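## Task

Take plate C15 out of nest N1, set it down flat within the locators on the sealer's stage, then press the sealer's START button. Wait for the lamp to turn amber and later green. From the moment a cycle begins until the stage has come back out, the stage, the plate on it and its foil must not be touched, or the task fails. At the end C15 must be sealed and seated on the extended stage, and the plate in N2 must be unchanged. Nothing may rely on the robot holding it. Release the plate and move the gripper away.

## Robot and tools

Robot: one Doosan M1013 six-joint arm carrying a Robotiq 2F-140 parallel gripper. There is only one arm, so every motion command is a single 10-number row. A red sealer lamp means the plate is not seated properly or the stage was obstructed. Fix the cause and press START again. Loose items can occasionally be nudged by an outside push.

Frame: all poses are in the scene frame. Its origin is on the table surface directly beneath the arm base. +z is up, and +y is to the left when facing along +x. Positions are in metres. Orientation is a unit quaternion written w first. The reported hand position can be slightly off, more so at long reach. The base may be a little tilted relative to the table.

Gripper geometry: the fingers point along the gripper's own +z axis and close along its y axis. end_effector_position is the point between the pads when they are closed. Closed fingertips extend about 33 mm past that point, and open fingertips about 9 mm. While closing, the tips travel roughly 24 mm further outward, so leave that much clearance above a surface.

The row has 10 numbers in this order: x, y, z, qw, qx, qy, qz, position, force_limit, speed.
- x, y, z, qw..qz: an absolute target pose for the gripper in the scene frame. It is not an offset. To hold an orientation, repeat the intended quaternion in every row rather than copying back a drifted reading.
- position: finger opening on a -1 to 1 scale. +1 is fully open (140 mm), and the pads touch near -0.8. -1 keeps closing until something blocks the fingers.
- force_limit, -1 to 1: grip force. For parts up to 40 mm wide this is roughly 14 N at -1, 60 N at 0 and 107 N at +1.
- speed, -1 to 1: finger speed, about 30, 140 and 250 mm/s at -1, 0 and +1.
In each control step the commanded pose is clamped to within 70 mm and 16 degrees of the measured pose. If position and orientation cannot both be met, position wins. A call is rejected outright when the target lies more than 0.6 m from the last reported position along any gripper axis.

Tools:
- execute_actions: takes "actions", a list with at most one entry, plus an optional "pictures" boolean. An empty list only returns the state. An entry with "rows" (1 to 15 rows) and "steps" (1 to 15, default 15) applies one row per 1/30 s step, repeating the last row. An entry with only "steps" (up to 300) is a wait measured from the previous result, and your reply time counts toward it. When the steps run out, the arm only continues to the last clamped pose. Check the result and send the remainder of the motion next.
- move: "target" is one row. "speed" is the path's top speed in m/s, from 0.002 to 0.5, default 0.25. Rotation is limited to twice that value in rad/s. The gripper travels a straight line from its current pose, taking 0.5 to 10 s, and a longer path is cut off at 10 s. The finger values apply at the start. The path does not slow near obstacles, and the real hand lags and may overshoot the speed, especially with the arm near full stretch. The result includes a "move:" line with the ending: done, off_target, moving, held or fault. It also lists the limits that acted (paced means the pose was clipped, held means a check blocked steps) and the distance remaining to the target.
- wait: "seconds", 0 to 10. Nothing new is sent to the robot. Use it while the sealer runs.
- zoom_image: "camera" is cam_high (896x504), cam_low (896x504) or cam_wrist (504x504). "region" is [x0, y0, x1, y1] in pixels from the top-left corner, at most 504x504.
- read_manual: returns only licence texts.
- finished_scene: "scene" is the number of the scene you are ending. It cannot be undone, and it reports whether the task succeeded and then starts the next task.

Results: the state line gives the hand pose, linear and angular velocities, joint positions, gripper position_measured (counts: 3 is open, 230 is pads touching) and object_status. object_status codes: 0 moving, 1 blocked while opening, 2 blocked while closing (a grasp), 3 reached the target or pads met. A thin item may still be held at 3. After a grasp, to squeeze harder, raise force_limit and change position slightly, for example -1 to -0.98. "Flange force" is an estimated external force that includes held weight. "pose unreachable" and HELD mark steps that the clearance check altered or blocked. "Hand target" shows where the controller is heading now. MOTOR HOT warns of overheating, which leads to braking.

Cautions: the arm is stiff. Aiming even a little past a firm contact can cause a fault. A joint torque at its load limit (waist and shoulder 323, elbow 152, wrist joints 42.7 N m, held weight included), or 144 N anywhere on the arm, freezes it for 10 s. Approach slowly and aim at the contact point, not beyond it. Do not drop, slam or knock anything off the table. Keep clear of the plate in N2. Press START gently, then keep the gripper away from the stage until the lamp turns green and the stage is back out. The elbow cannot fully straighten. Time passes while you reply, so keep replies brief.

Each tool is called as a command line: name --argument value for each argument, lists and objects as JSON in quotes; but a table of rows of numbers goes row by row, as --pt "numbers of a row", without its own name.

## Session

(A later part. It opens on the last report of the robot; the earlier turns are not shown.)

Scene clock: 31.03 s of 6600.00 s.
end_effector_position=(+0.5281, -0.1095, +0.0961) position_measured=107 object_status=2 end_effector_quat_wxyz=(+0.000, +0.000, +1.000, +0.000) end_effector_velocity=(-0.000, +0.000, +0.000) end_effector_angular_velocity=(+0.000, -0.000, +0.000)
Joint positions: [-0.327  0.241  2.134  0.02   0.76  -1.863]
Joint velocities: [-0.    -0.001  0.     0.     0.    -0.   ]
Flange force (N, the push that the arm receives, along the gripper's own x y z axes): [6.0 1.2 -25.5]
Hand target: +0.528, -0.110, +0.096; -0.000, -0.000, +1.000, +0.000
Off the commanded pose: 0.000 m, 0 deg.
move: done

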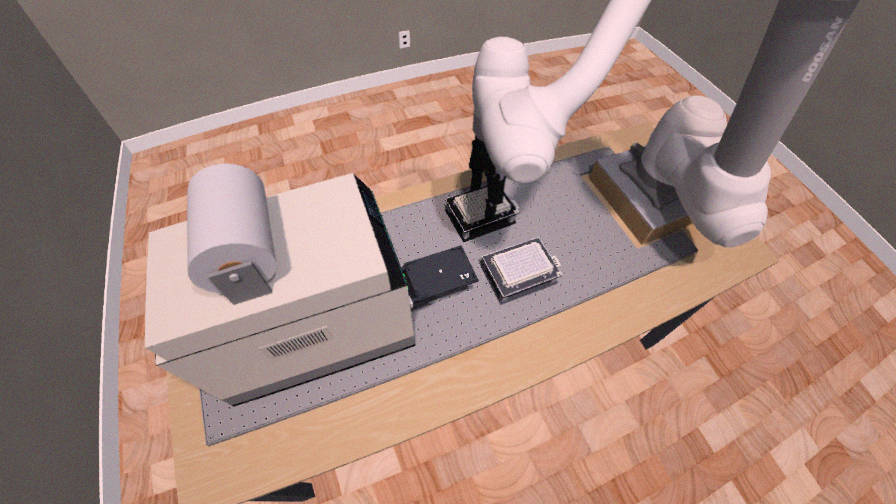

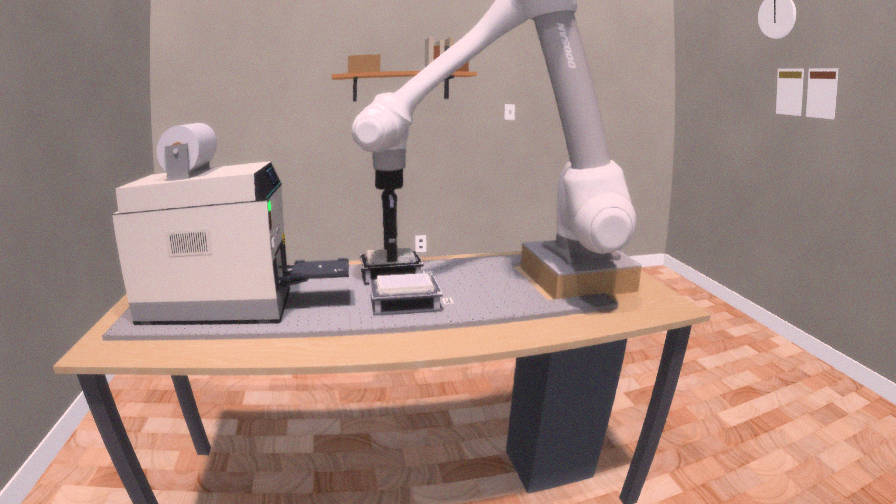

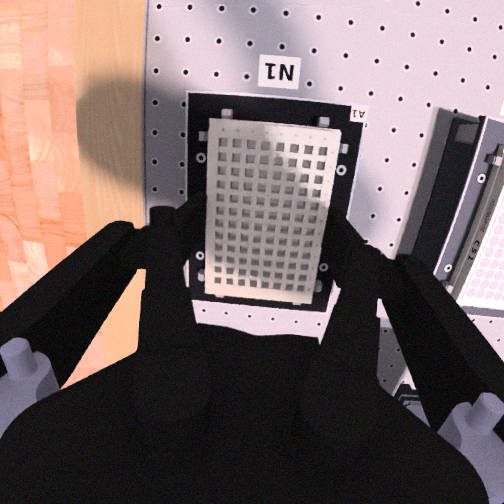

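move --target '[0.528,-0.1095,0.15,0,0,1,0,-1,-0.6,-0.8]' --speed 0.06

move --target '[0.72,0.035,0.15,0,0,1,0,-1,-0.6,-0.8]' --speed 0.12

zoom_image --camera "cam_low" --region '[250, 190, 390, 300]'

zoom_image --camera "cam_wrist" --region '[130, 40, 410, 320]'

zoom_image --camera "cam_high" --region '[370, 200, 510, 320]'

Scene clock: 35.60 s of 6600.00 s.
end_effector_position=(+0.5281, -0.1095, +0.1499) position_measured=107 object_status=2 end_effector_quat_wxyz=(-0.000, -0.000, +1.000, +0.000) end_effector_velocity=(-0.000, -0.000, +0.000) end_effector_angular_velocity=(-0.000, -0.000, +0.000)
Joint positions: [-0.329  0.172  2.094  0.018  0.87  -1.862]
Joint velocities: [-0.    -0.001  0.    -0.     0.001  0.   ]
Flange force (N, the push that the arm receives, along the gripper's own x y z axes): [1.2 0.0 -3.6]
Hand target: +0.528, -0.110, +0.150; +0.000, -0.000, +1.000, +0.000
Off the commanded pose: 0.000 m, 0 deg.
After step 90, 0.37 s passed at rest.
move: done

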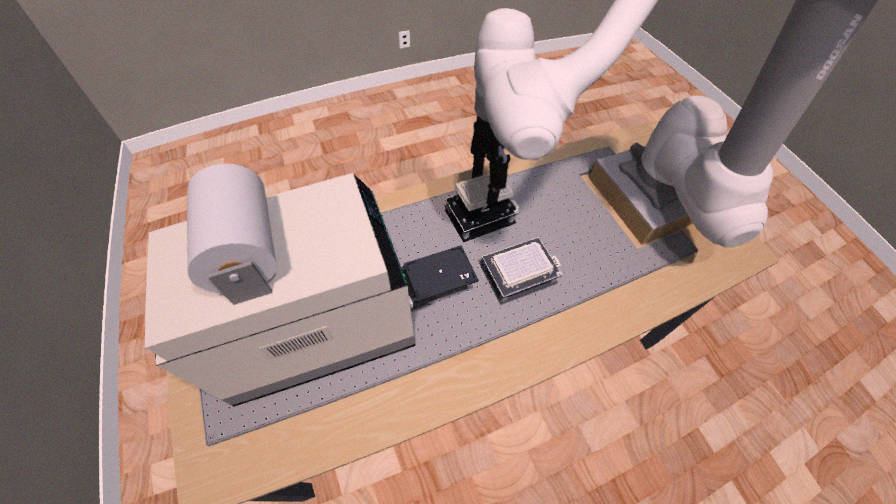

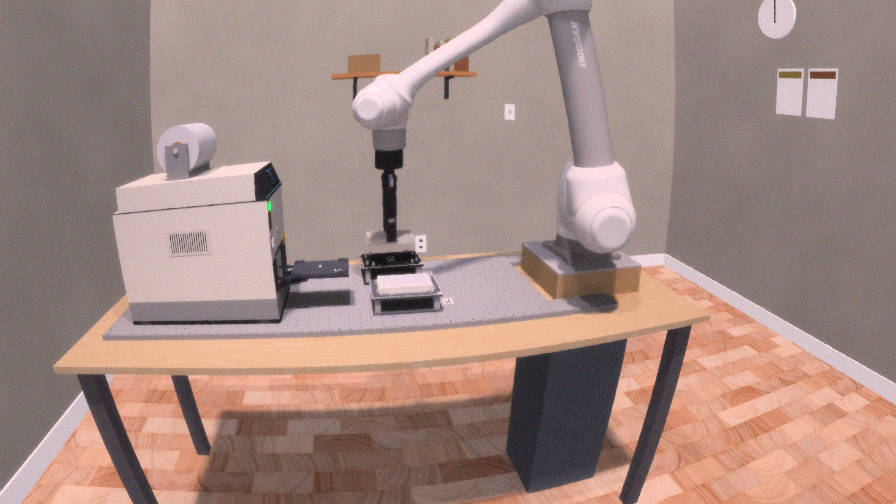

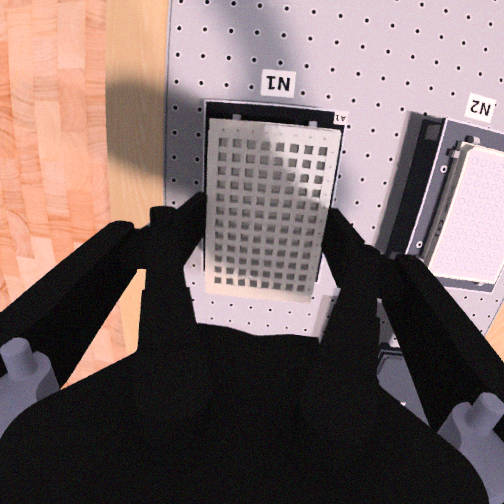

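Scene clock: 37.93 s of 6600.00 s.
end_effector_position=(+0.7201, +0.0345, +0.1499) position_measured=107 object_status=2 end_effector_quat_wxyz=(-0.000, -0.000, +1.000, -0.000) end_effector_velocity=(-0.000, +0.000, +0.000) end_effector_angular_velocity=(-0.001, +0.001, -0.000)
Joint positions: [-0.056  0.417  1.742  0.014  0.973 -1.585]
Joint velocities: [ 0.     0.    -0.001 -0.001  0.001  0.001]
Flange force (N, the push that the arm receives, along the gripper's own x y z axes): [2.2 -0.8 -5.1]
Hand target: +0.720, +0.035, +0.150; -0.000, -0.000, +1.000, -0.000
Off the commanded pose: 0.000 m, 0 deg.
move: done

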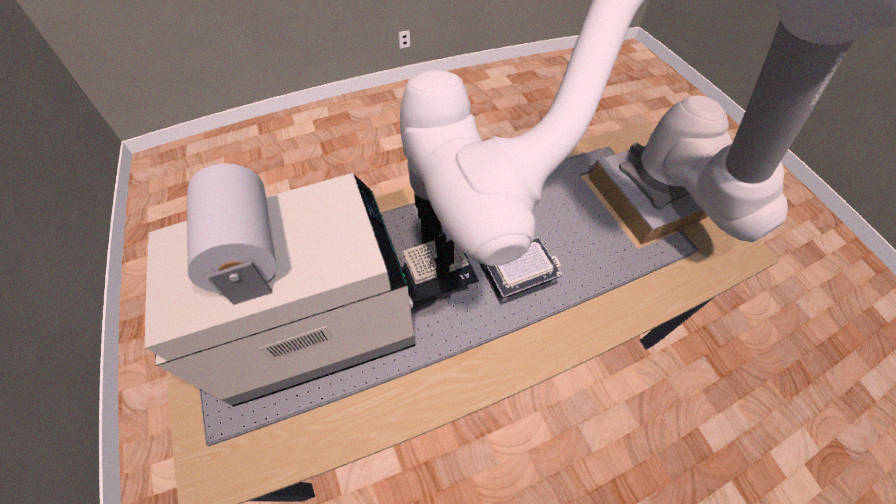

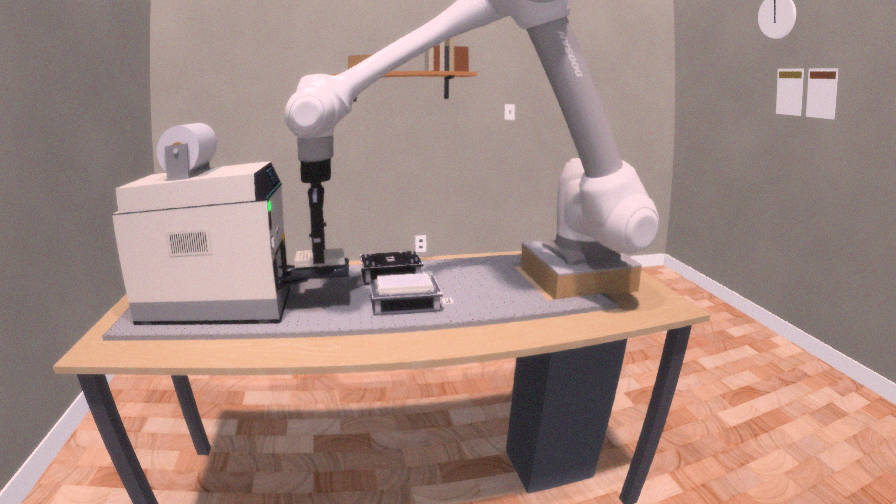

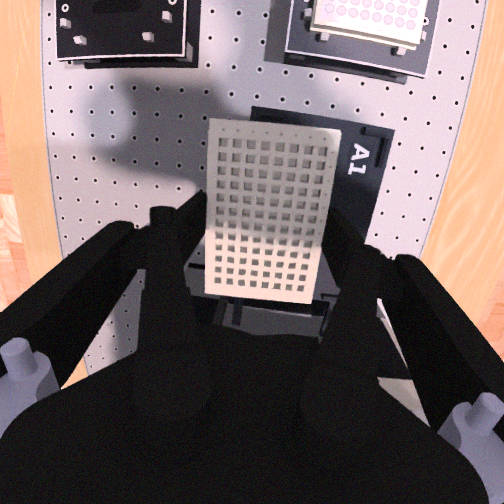

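Region (250, 190, 390, 300) of cam_low's 896x504 image, scaled by 3.600, with more detail than that image has; it fills the top 396 rows of this view, and the rest is white.

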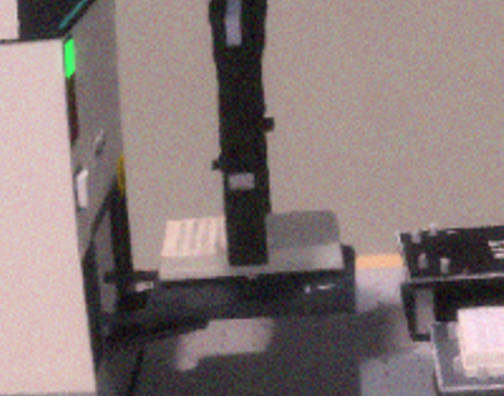

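Region (130, 40, 410, 320) of cam_wrist's 504x504 image, scaled by 1.800, with more detail than that image has.

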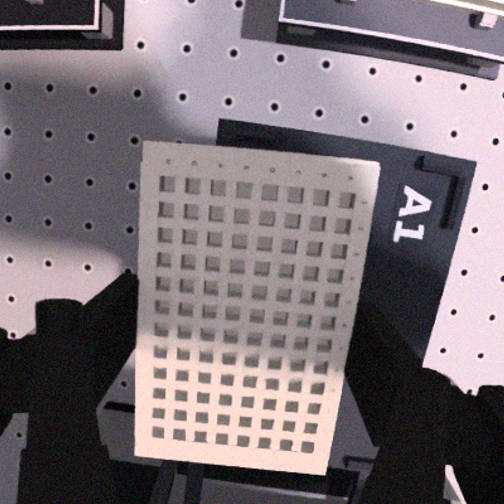

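Region (370, 200, 510, 320) of cam_high's 896x504 image, scaled by 3.600, with more detail than that image has; it fills the top 432 rows of this view, and the rest is white.

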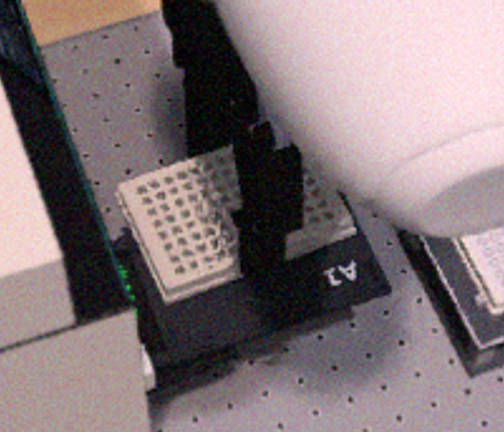

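move --target '[0.715,0.063,0.15,0,0,1,0,-1,-0.6,-0.8]' --speed 0.05

zoom_image --camera "cam_wrist" --region '[130, 60, 410, 340]'

zoom_image --camera "cam_low" --region '[260, 220, 370, 300]'

Scene clock: 40.63 s of 6600.00 s.
end_effector_position=(+0.7150, +0.0629, +0.1500) position_measured=107 object_status=2 end_effector_quat_wxyz=(-0.000, -0.000, +1.000, -0.000) end_effector_velocity=(+0.000, +0.000, +0.000) end_effector_angular_velocity=(-0.001, -0.001, +0.001)
Joint positions: [-0.017  0.412  1.749  0.014  0.97  -1.545]
Joint velocities: [ 0.    -0.    -0.    -0.001 -0.001  0.   ]
Flange force (N, the push that the arm receives, along the gripper's own x y z axes): [2.0 0.8 -4.5]
Hand target: +0.715, +0.063, +0.150; -0.000, +0.000, +1.000, -0.000
Off the commanded pose: 0.000 m, 0 deg.
move: done

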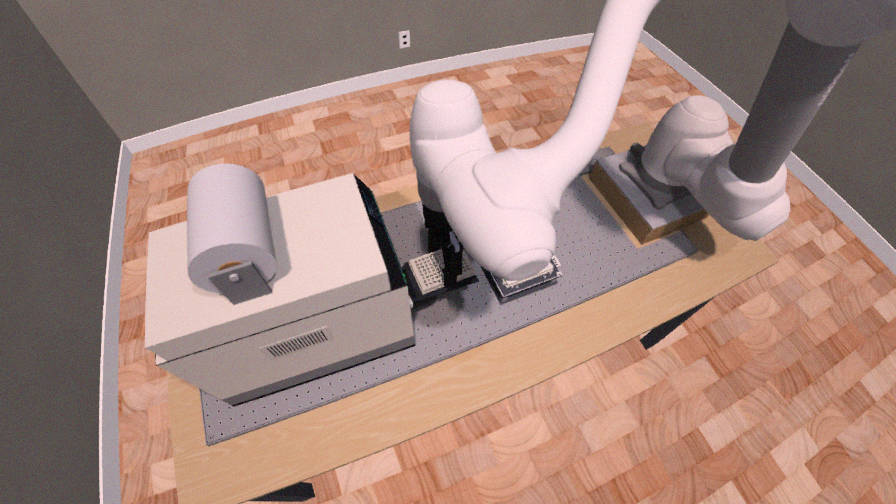

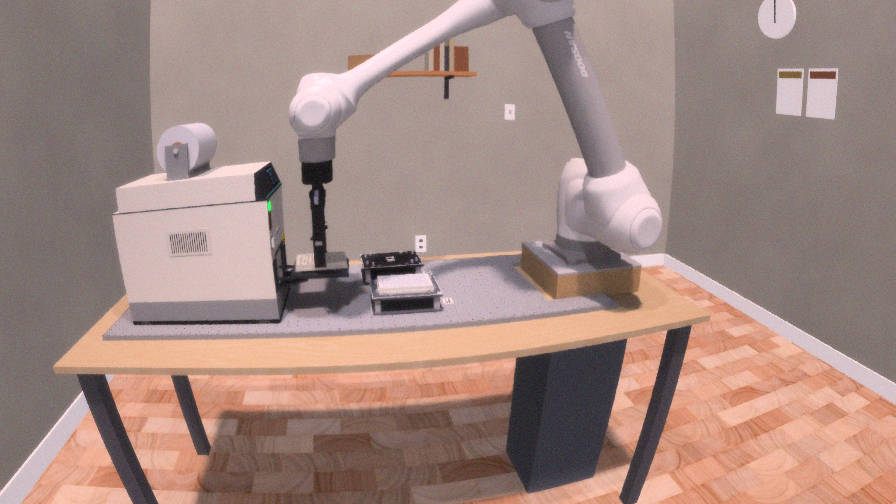

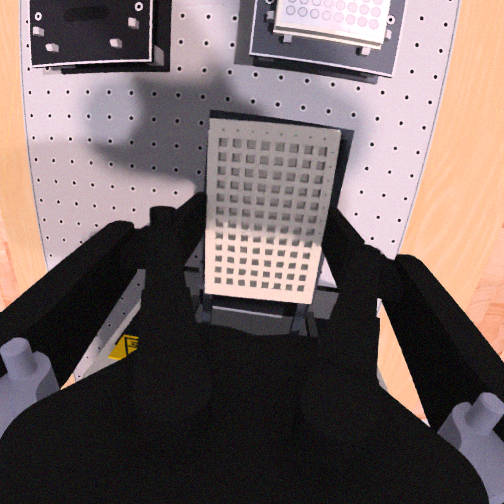

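Region (130, 60, 410, 340) of cam_wrist's 504x504 image, scaled by 1.800, with more detail than that image has.

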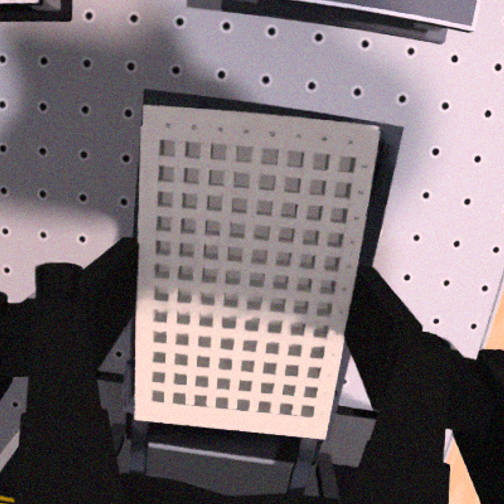

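Region (260, 220, 370, 300) of cam_low's 896x504 image, scaled by 4.582, with more detail than that image has; it fills the top 367 rows of this view, and the rest is white.

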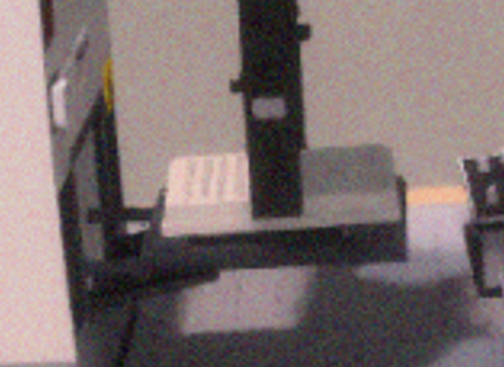

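move --target '[0.715,0.064,0.142,0,0.0288,0.9996,0,-1,-0.6,-0.8]' --speed 0.02

zoom_image --camera "cam_wrist" --region '[130, 60, 410, 340]'

zoom_image --camera "cam_low" --region '[260, 220, 370, 300]'

Scene clock: 44.17 s of 6600.00 s.
end_effector_position=(+0.7150, +0.0640, +0.1420) position_measured=107 object_status=2 end_effector_quat_wxyz=(+0.000, +0.029, +1.000, +0.000) end_effector_velocity=(-0.000, +0.000, +0.000) end_effector_angular_velocity=(+0.001, +0.000, -0.001)
Joint positions: [-0.015  0.419  1.755  0.014  0.957 -1.486]
Joint velocities: [ 0.    -0.     0.     0.001  0.     0.   ]
Flange force (N, the push that the arm receives, along the gripper's own x y z axes): [3.0 3.2 -70.1]
Hand target: +0.715, +0.064, +0.142; -0.000, +0.029, +1.000, -0.000
Off the commanded pose: 0.000 m, 0 deg.
move: done

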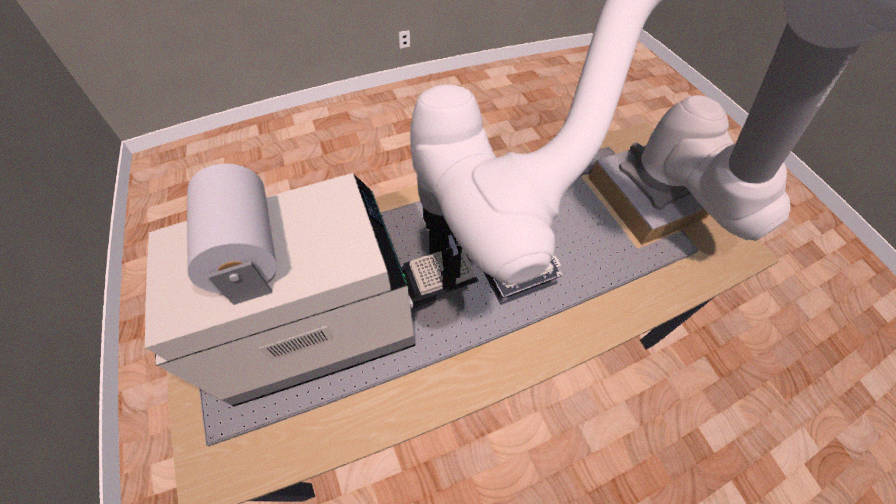

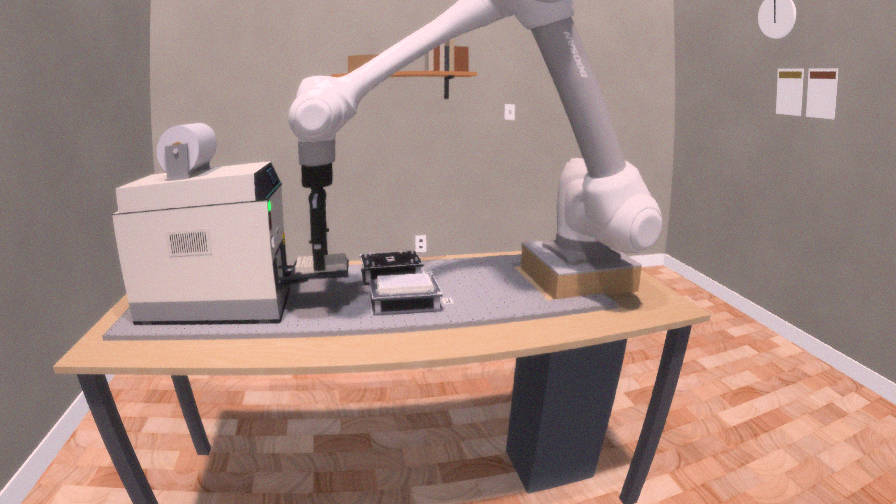

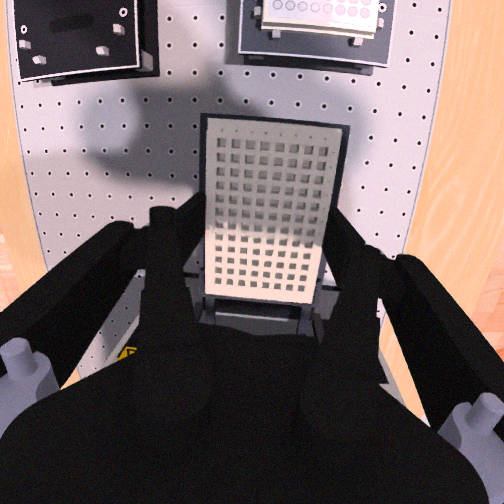

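Region (130, 60, 410, 340) of cam_wrist's 504x504 image, scaled by 1.800, with more detail than that image has.

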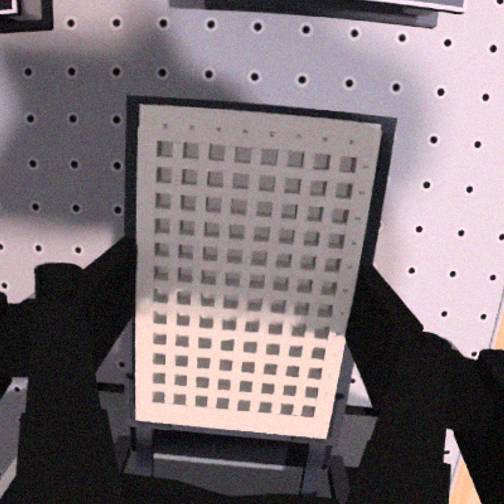

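Region (260, 220, 370, 300) of cam_low's 896x504 image, scaled by 4.582, with more detail than that image has; it fills the top 367 rows of this view, and the rest is white.

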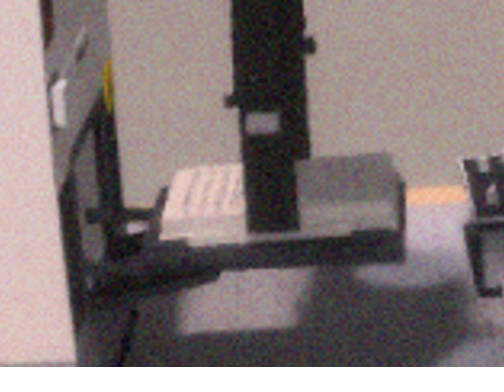

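move --target '[0.717,0.064,0.146,0,0.0288,0.9996,0,-1,-0.6,-0.8]' --speed 0.01

zoom_image --camera "cam_wrist" --region '[170, 90, 380, 190]'

zoom_image --camera "cam_low" --region '[280, 240, 360, 290]'

zoom_image --camera "cam_high" --region '[395, 240, 495, 310]'

Scene clock: 46.97 s of 6600.00 s.
end_effector_position=(+0.7170, +0.0641, +0.1459) position_measured=107 object_status=2 end_effector_quat_wxyz=(-0.000, +0.029, +1.000, +0.000) end_effector_velocity=(-0.000, +0.000, +0.000) end_effector_angular_velocity=(+0.000, +0.001, -0.001)
Joint positions: [-0.015  0.419  1.748  0.014  0.965 -1.486]
Joint velocities: [-0.     0.    -0.     0.     0.001  0.   ]
Flange force (N, the push that the arm receives, along the gripper's own x y z axes): [2.4 3.9 -3.0]
Hand target: +0.717, +0.064, +0.146; -0.000, +0.029, +1.000, +0.000
Off the commanded pose: 0.000 m, 0 deg.
move: done

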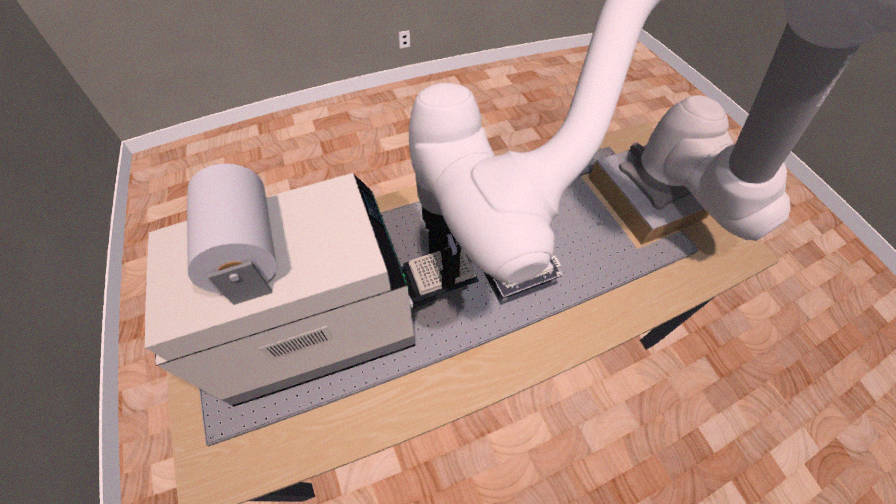

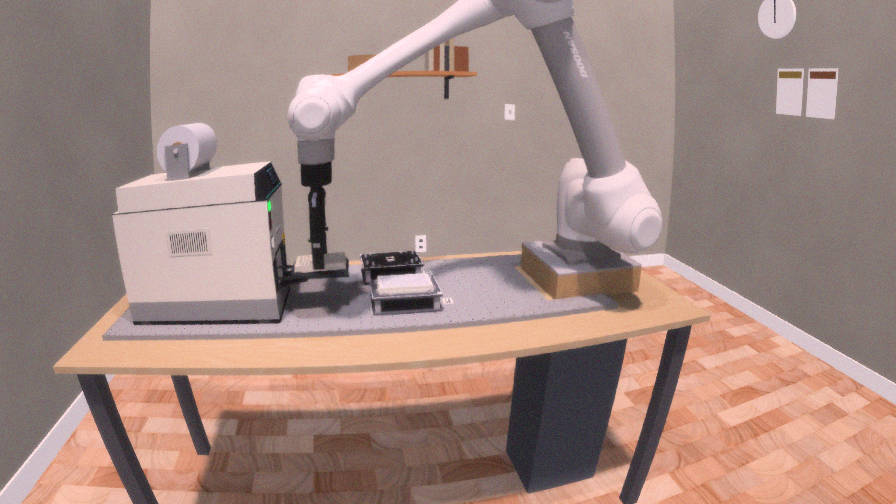

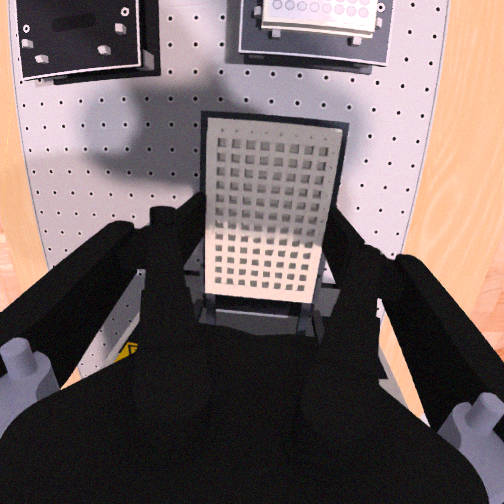

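Region (170, 90, 380, 190) of cam_wrist's 504x504 image, scaled by 2.400, with more detail than that image has; it fills the top 240 rows of this view, and the rest is white.

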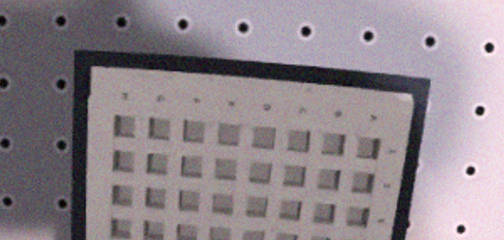

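Region (280, 240, 360, 290) of cam_low's 896x504 image, scaled by 6.300, with more detail than that image has; it fills the top 315 rows of this view, and the rest is white.

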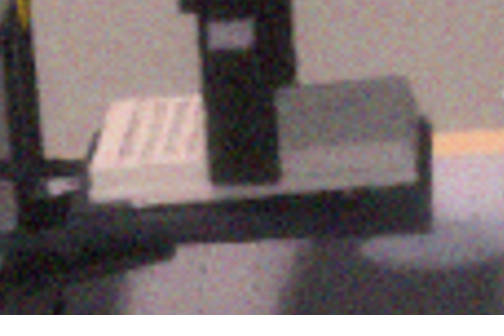

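Region (395, 240, 495, 310) of cam_high's 896x504 image, scaled by 5.040, with more detail than that image has; it fills the top 353 rows of this view, and the rest is white.

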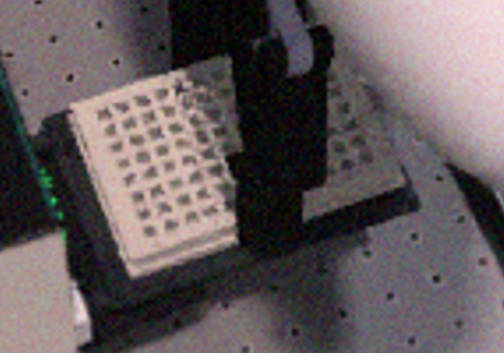

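move --target '[0.717,0.064,0.1435,0,0.0288,0.9996,0,-1,-0.6,-0.8]' --speed 0.003

zoom_image --camera "cam_low" --region '[280, 240, 360, 290]'

Scene clock: 49.23 s of 6600.00 s.
end_effector_position=(+0.7170, +0.0640, +0.1436) position_measured=107 object_status=2 end_effector_quat_wxyz=(+0.000, +0.029, +1.000, -0.000) end_effector_velocity=(+0.000, -0.000, +0.000) end_effector_angular_velocity=(-0.001, -0.000, +0.001)
Joint positions: [-0.015  0.421  1.75   0.014  0.961 -1.486]
Joint velocities: [-0.    -0.    -0.    -0.001  0.    -0.   ]
Flange force (N, the push that the arm receives, along the gripper's own x y z axes): [0.4 8.9 -22.0]
Hand target: +0.717, +0.064, +0.144; +0.000, +0.029, +1.000, -0.000
Off the commanded pose: 0.000 m, 0 deg.
move: done

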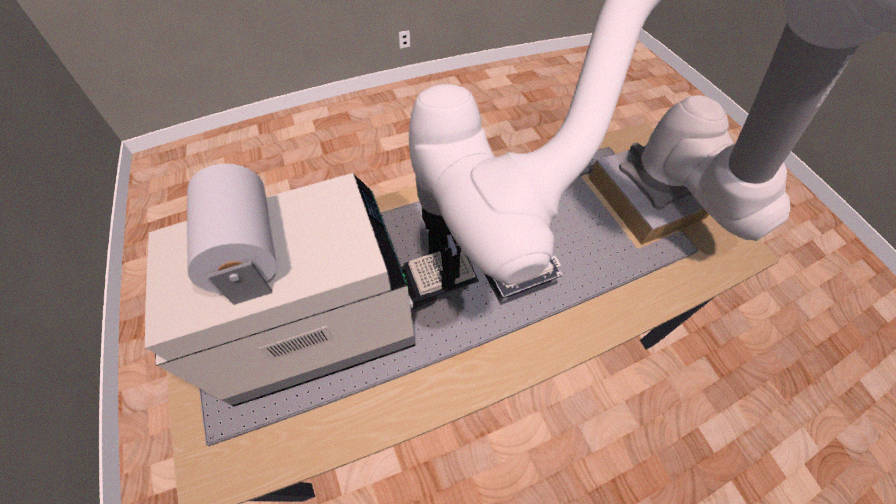

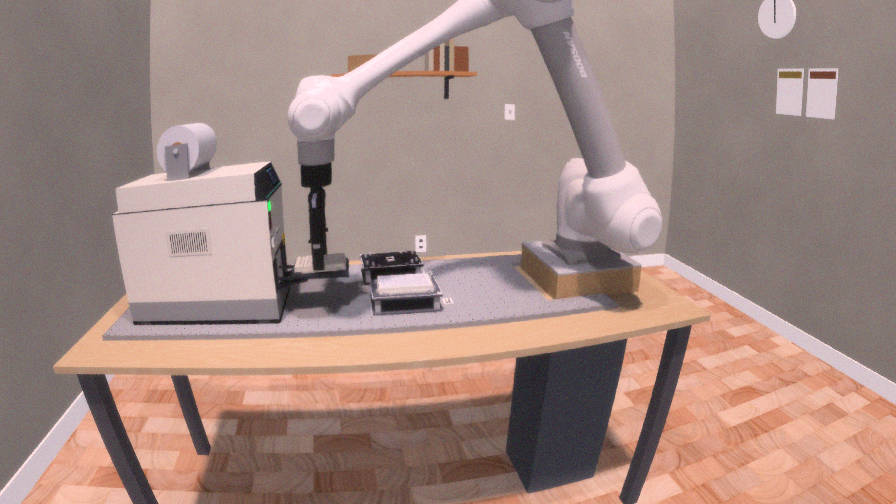

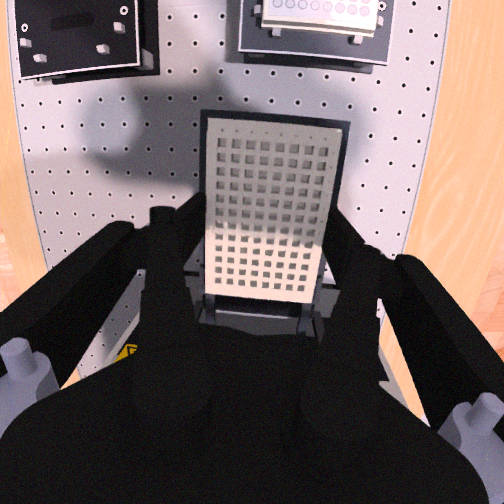

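Region (280, 240, 360, 290) of cam_low's 896x504 image, scaled by 6.300, with more detail than that image has; it fills the top 315 rows of this view, and the rest is white.

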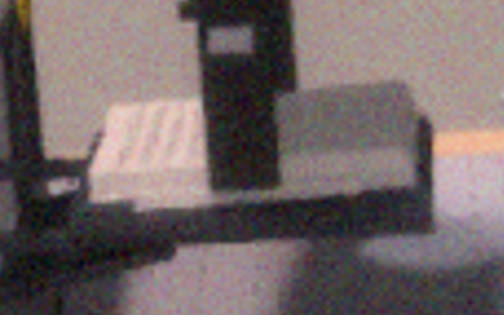

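move --target '[0.717,0.0648,0.1435,0,0.0288,0.9996,0,-1,-0.6,-0.8]' --speed 0.002

move --target '[0.717,0.0648,0.1435,0,0.0288,0.9996,0,0.6,-0.6,-0.8]'

move --target '[0.69,0.0648,0.22,0,0.0288,0.9996,0,1,-0.6,0]' --speed 0.08

zoom_image --camera "cam_low" --region '[250, 190, 370, 290]'

zoom_image --camera "cam_wrist" --region '[150, 100, 390, 340]'

Scene clock: 52.20 s of 6600.00 s.
end_effector_position=(+0.7169, +0.0648, +0.1434) position_measured=107 object_status=2 end_effector_quat_wxyz=(-0.000, +0.029, +1.000, -0.000) end_effector_velocity=(+0.000, +0.000, -0.000) end_effector_angular_velocity=(+0.000, +0.000, -0.001)
Joint positions: [-0.014  0.421  1.75   0.014  0.961 -1.485]
Joint velocities: [ 0.     0.    -0.     0.001  0.     0.   ]
Flange force (N, the push that the arm receives, along the gripper's own x y z axes): [-5.1 -6.7 -21.6]
Hand target: +0.717, +0.065, +0.144; -0.000, +0.029, +1.000, -0.000
Off the commanded pose: 0.000 m, 0 deg.
move: done

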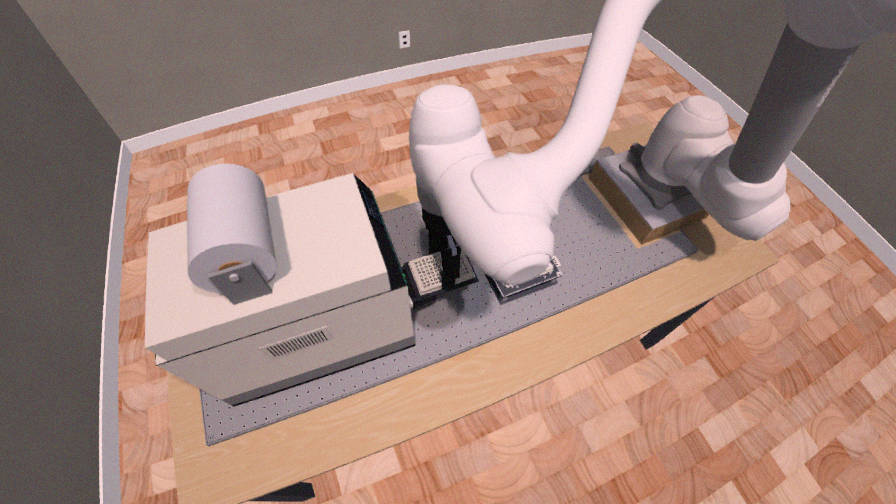

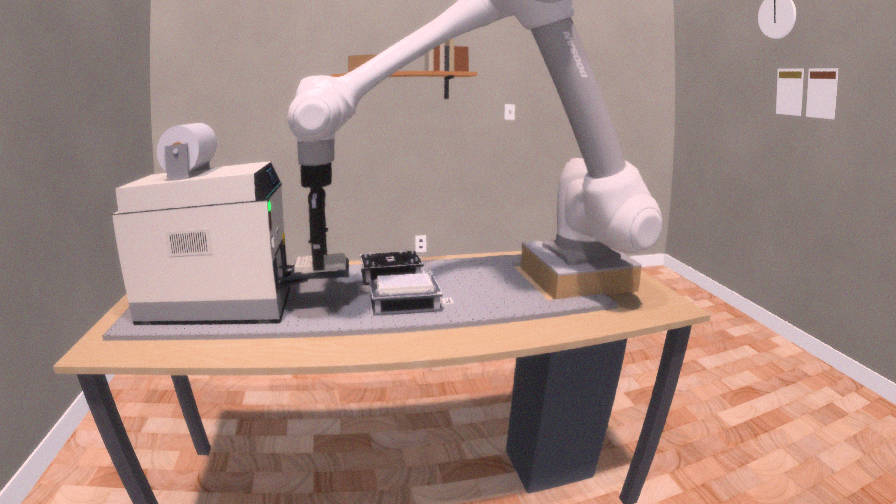

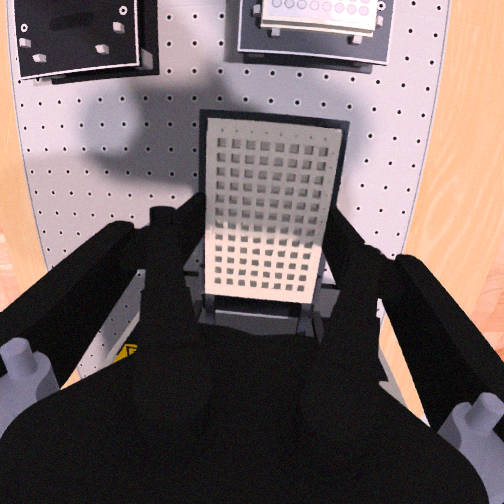

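Scene clock: 53.07 s of 6600.00 s.
end_effector_position=(+0.7169, +0.0648, +0.1434) position_measured=53 object_status=0 end_effector_quat_wxyz=(-0.000, +0.029, +1.000, -0.000) end_effector_velocity=(+0.001, +0.000, +0.001) end_effector_angular_velocity=(+0.000, -0.002, +0.000)
Joint positions: [-0.014  0.421  1.75   0.014  0.961 -1.485]
Joint velocities: [ 0.    -0.001 -0.     0.    -0.001 -0.001]
Flange force (N, the push that the arm receives, along the gripper's own x y z axes): [3.4 -1.3 -4.6]
Hand target: +0.717, +0.065, +0.143; +0.000, +0.029, +1.000, -0.000
Off the commanded pose: 0.000 m, 0 deg.
move: done

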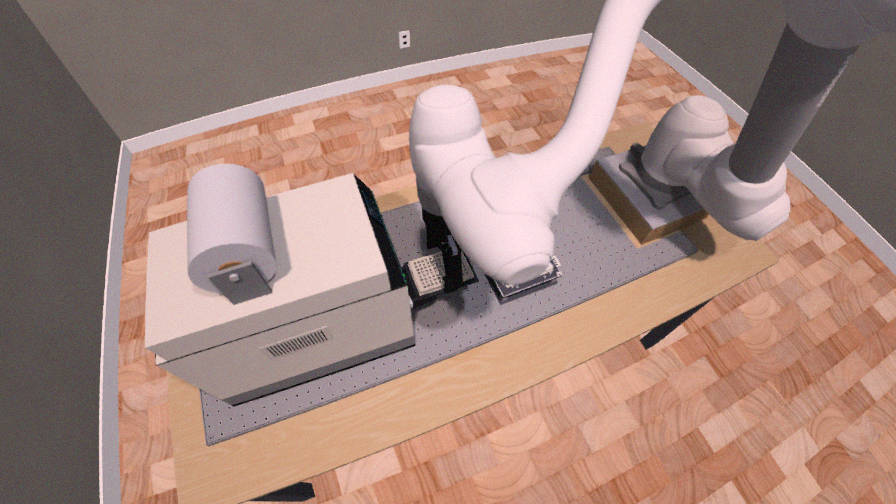

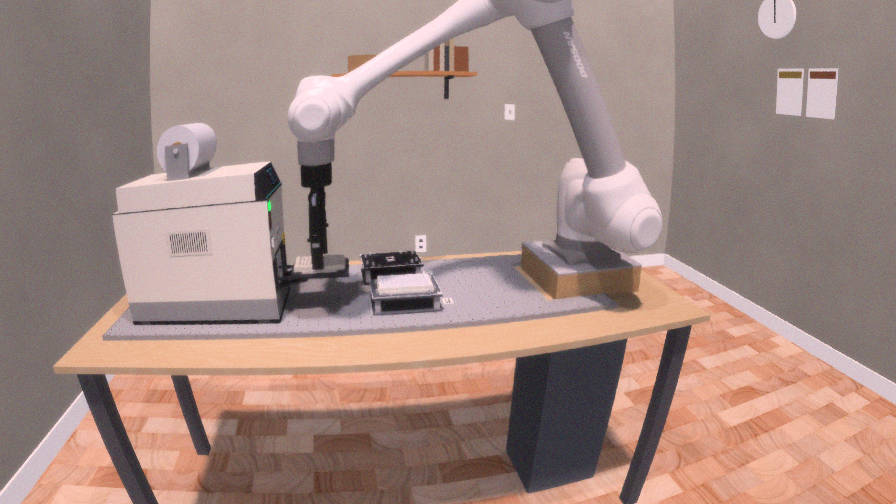

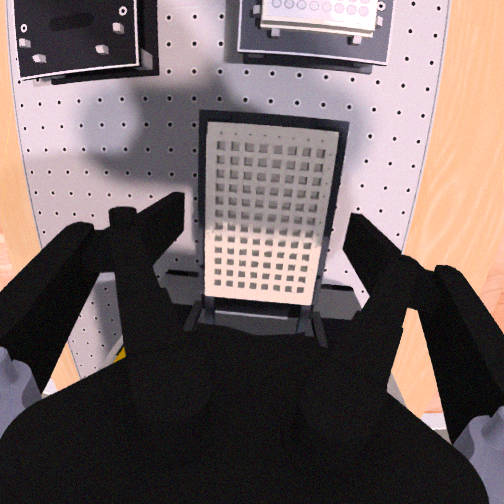

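Scene clock: 54.40 s of 6600.00 s.
end_effector_position=(+0.6901, +0.0648, +0.2199) position_measured=3 object_status=3 end_effector_quat_wxyz=(-0.000, +0.029, +1.000, +0.000) end_effector_velocity=(+0.000, -0.000, +0.000) end_effector_angular_velocity=(+0.000, -0.001, -0.001)
Joint positions: [-0.014  0.318  1.742  0.013  1.072 -1.483]
Joint velocities: [-0.    -0.001  0.    -0.    -0.001  0.001]
Flange force (N, the push that the arm receives, along the gripper's own x y z axes): [2.0 -0.5 -3.6]
Hand target: +0.690, +0.065, +0.220; -0.000, +0.029, +1.000, +0.000
Off the commanded pose: 0.000 m, 0 deg.
move: done

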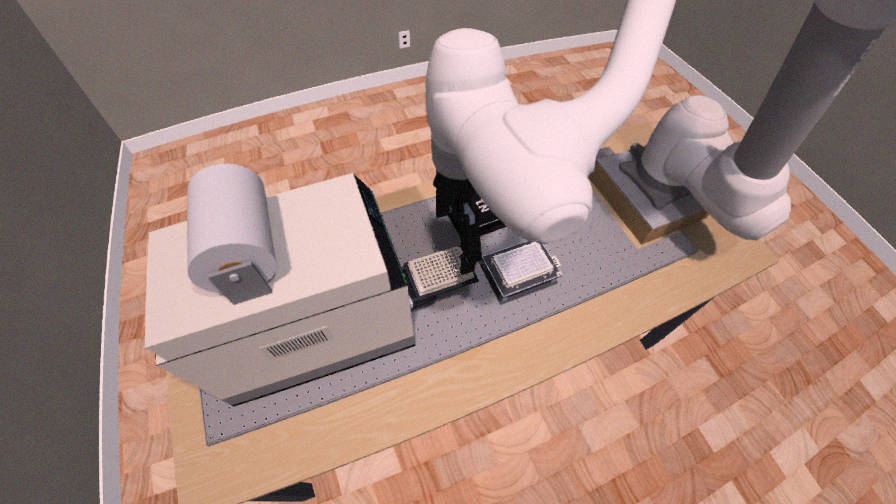

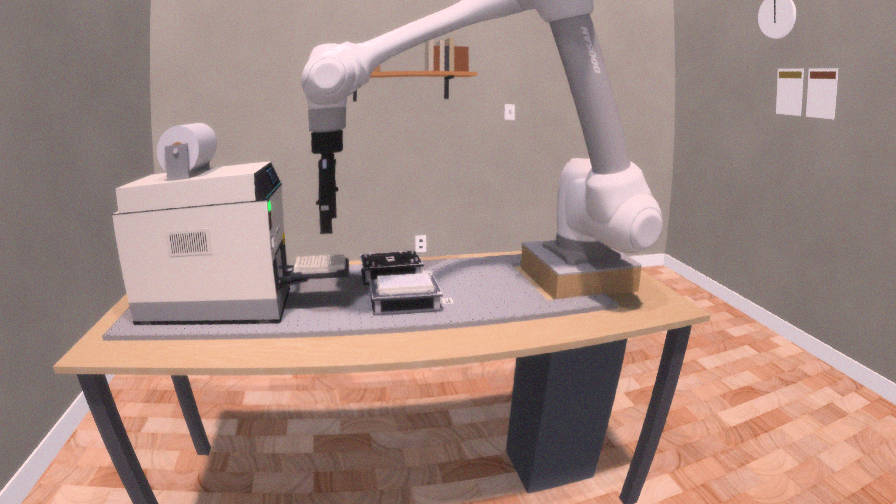

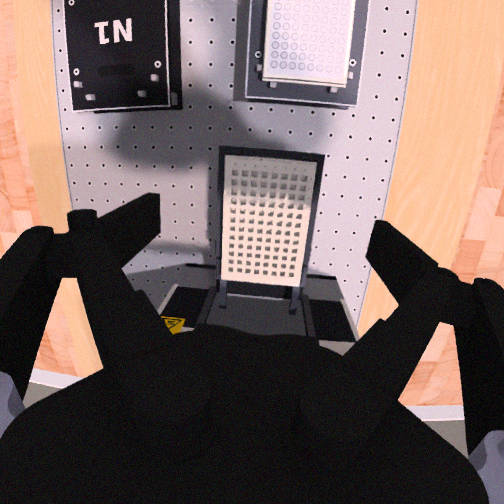

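Region (250, 190, 370, 290) of cam_low's 896x504 image, scaled by 4.200, with more detail than that image has.

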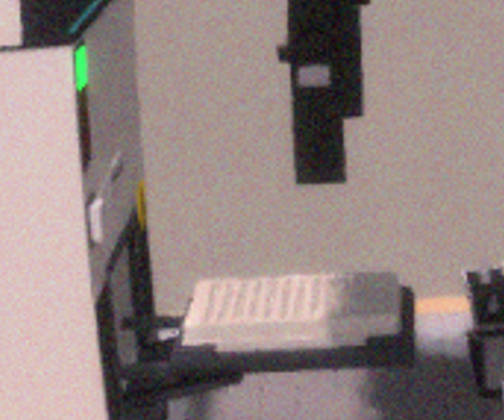

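Region (150, 100, 390, 340) of cam_wrist's 504x504 image, scaled by 2.100, with more detail than that image has.

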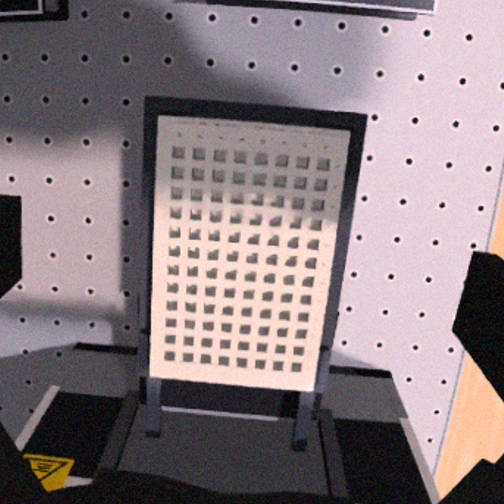

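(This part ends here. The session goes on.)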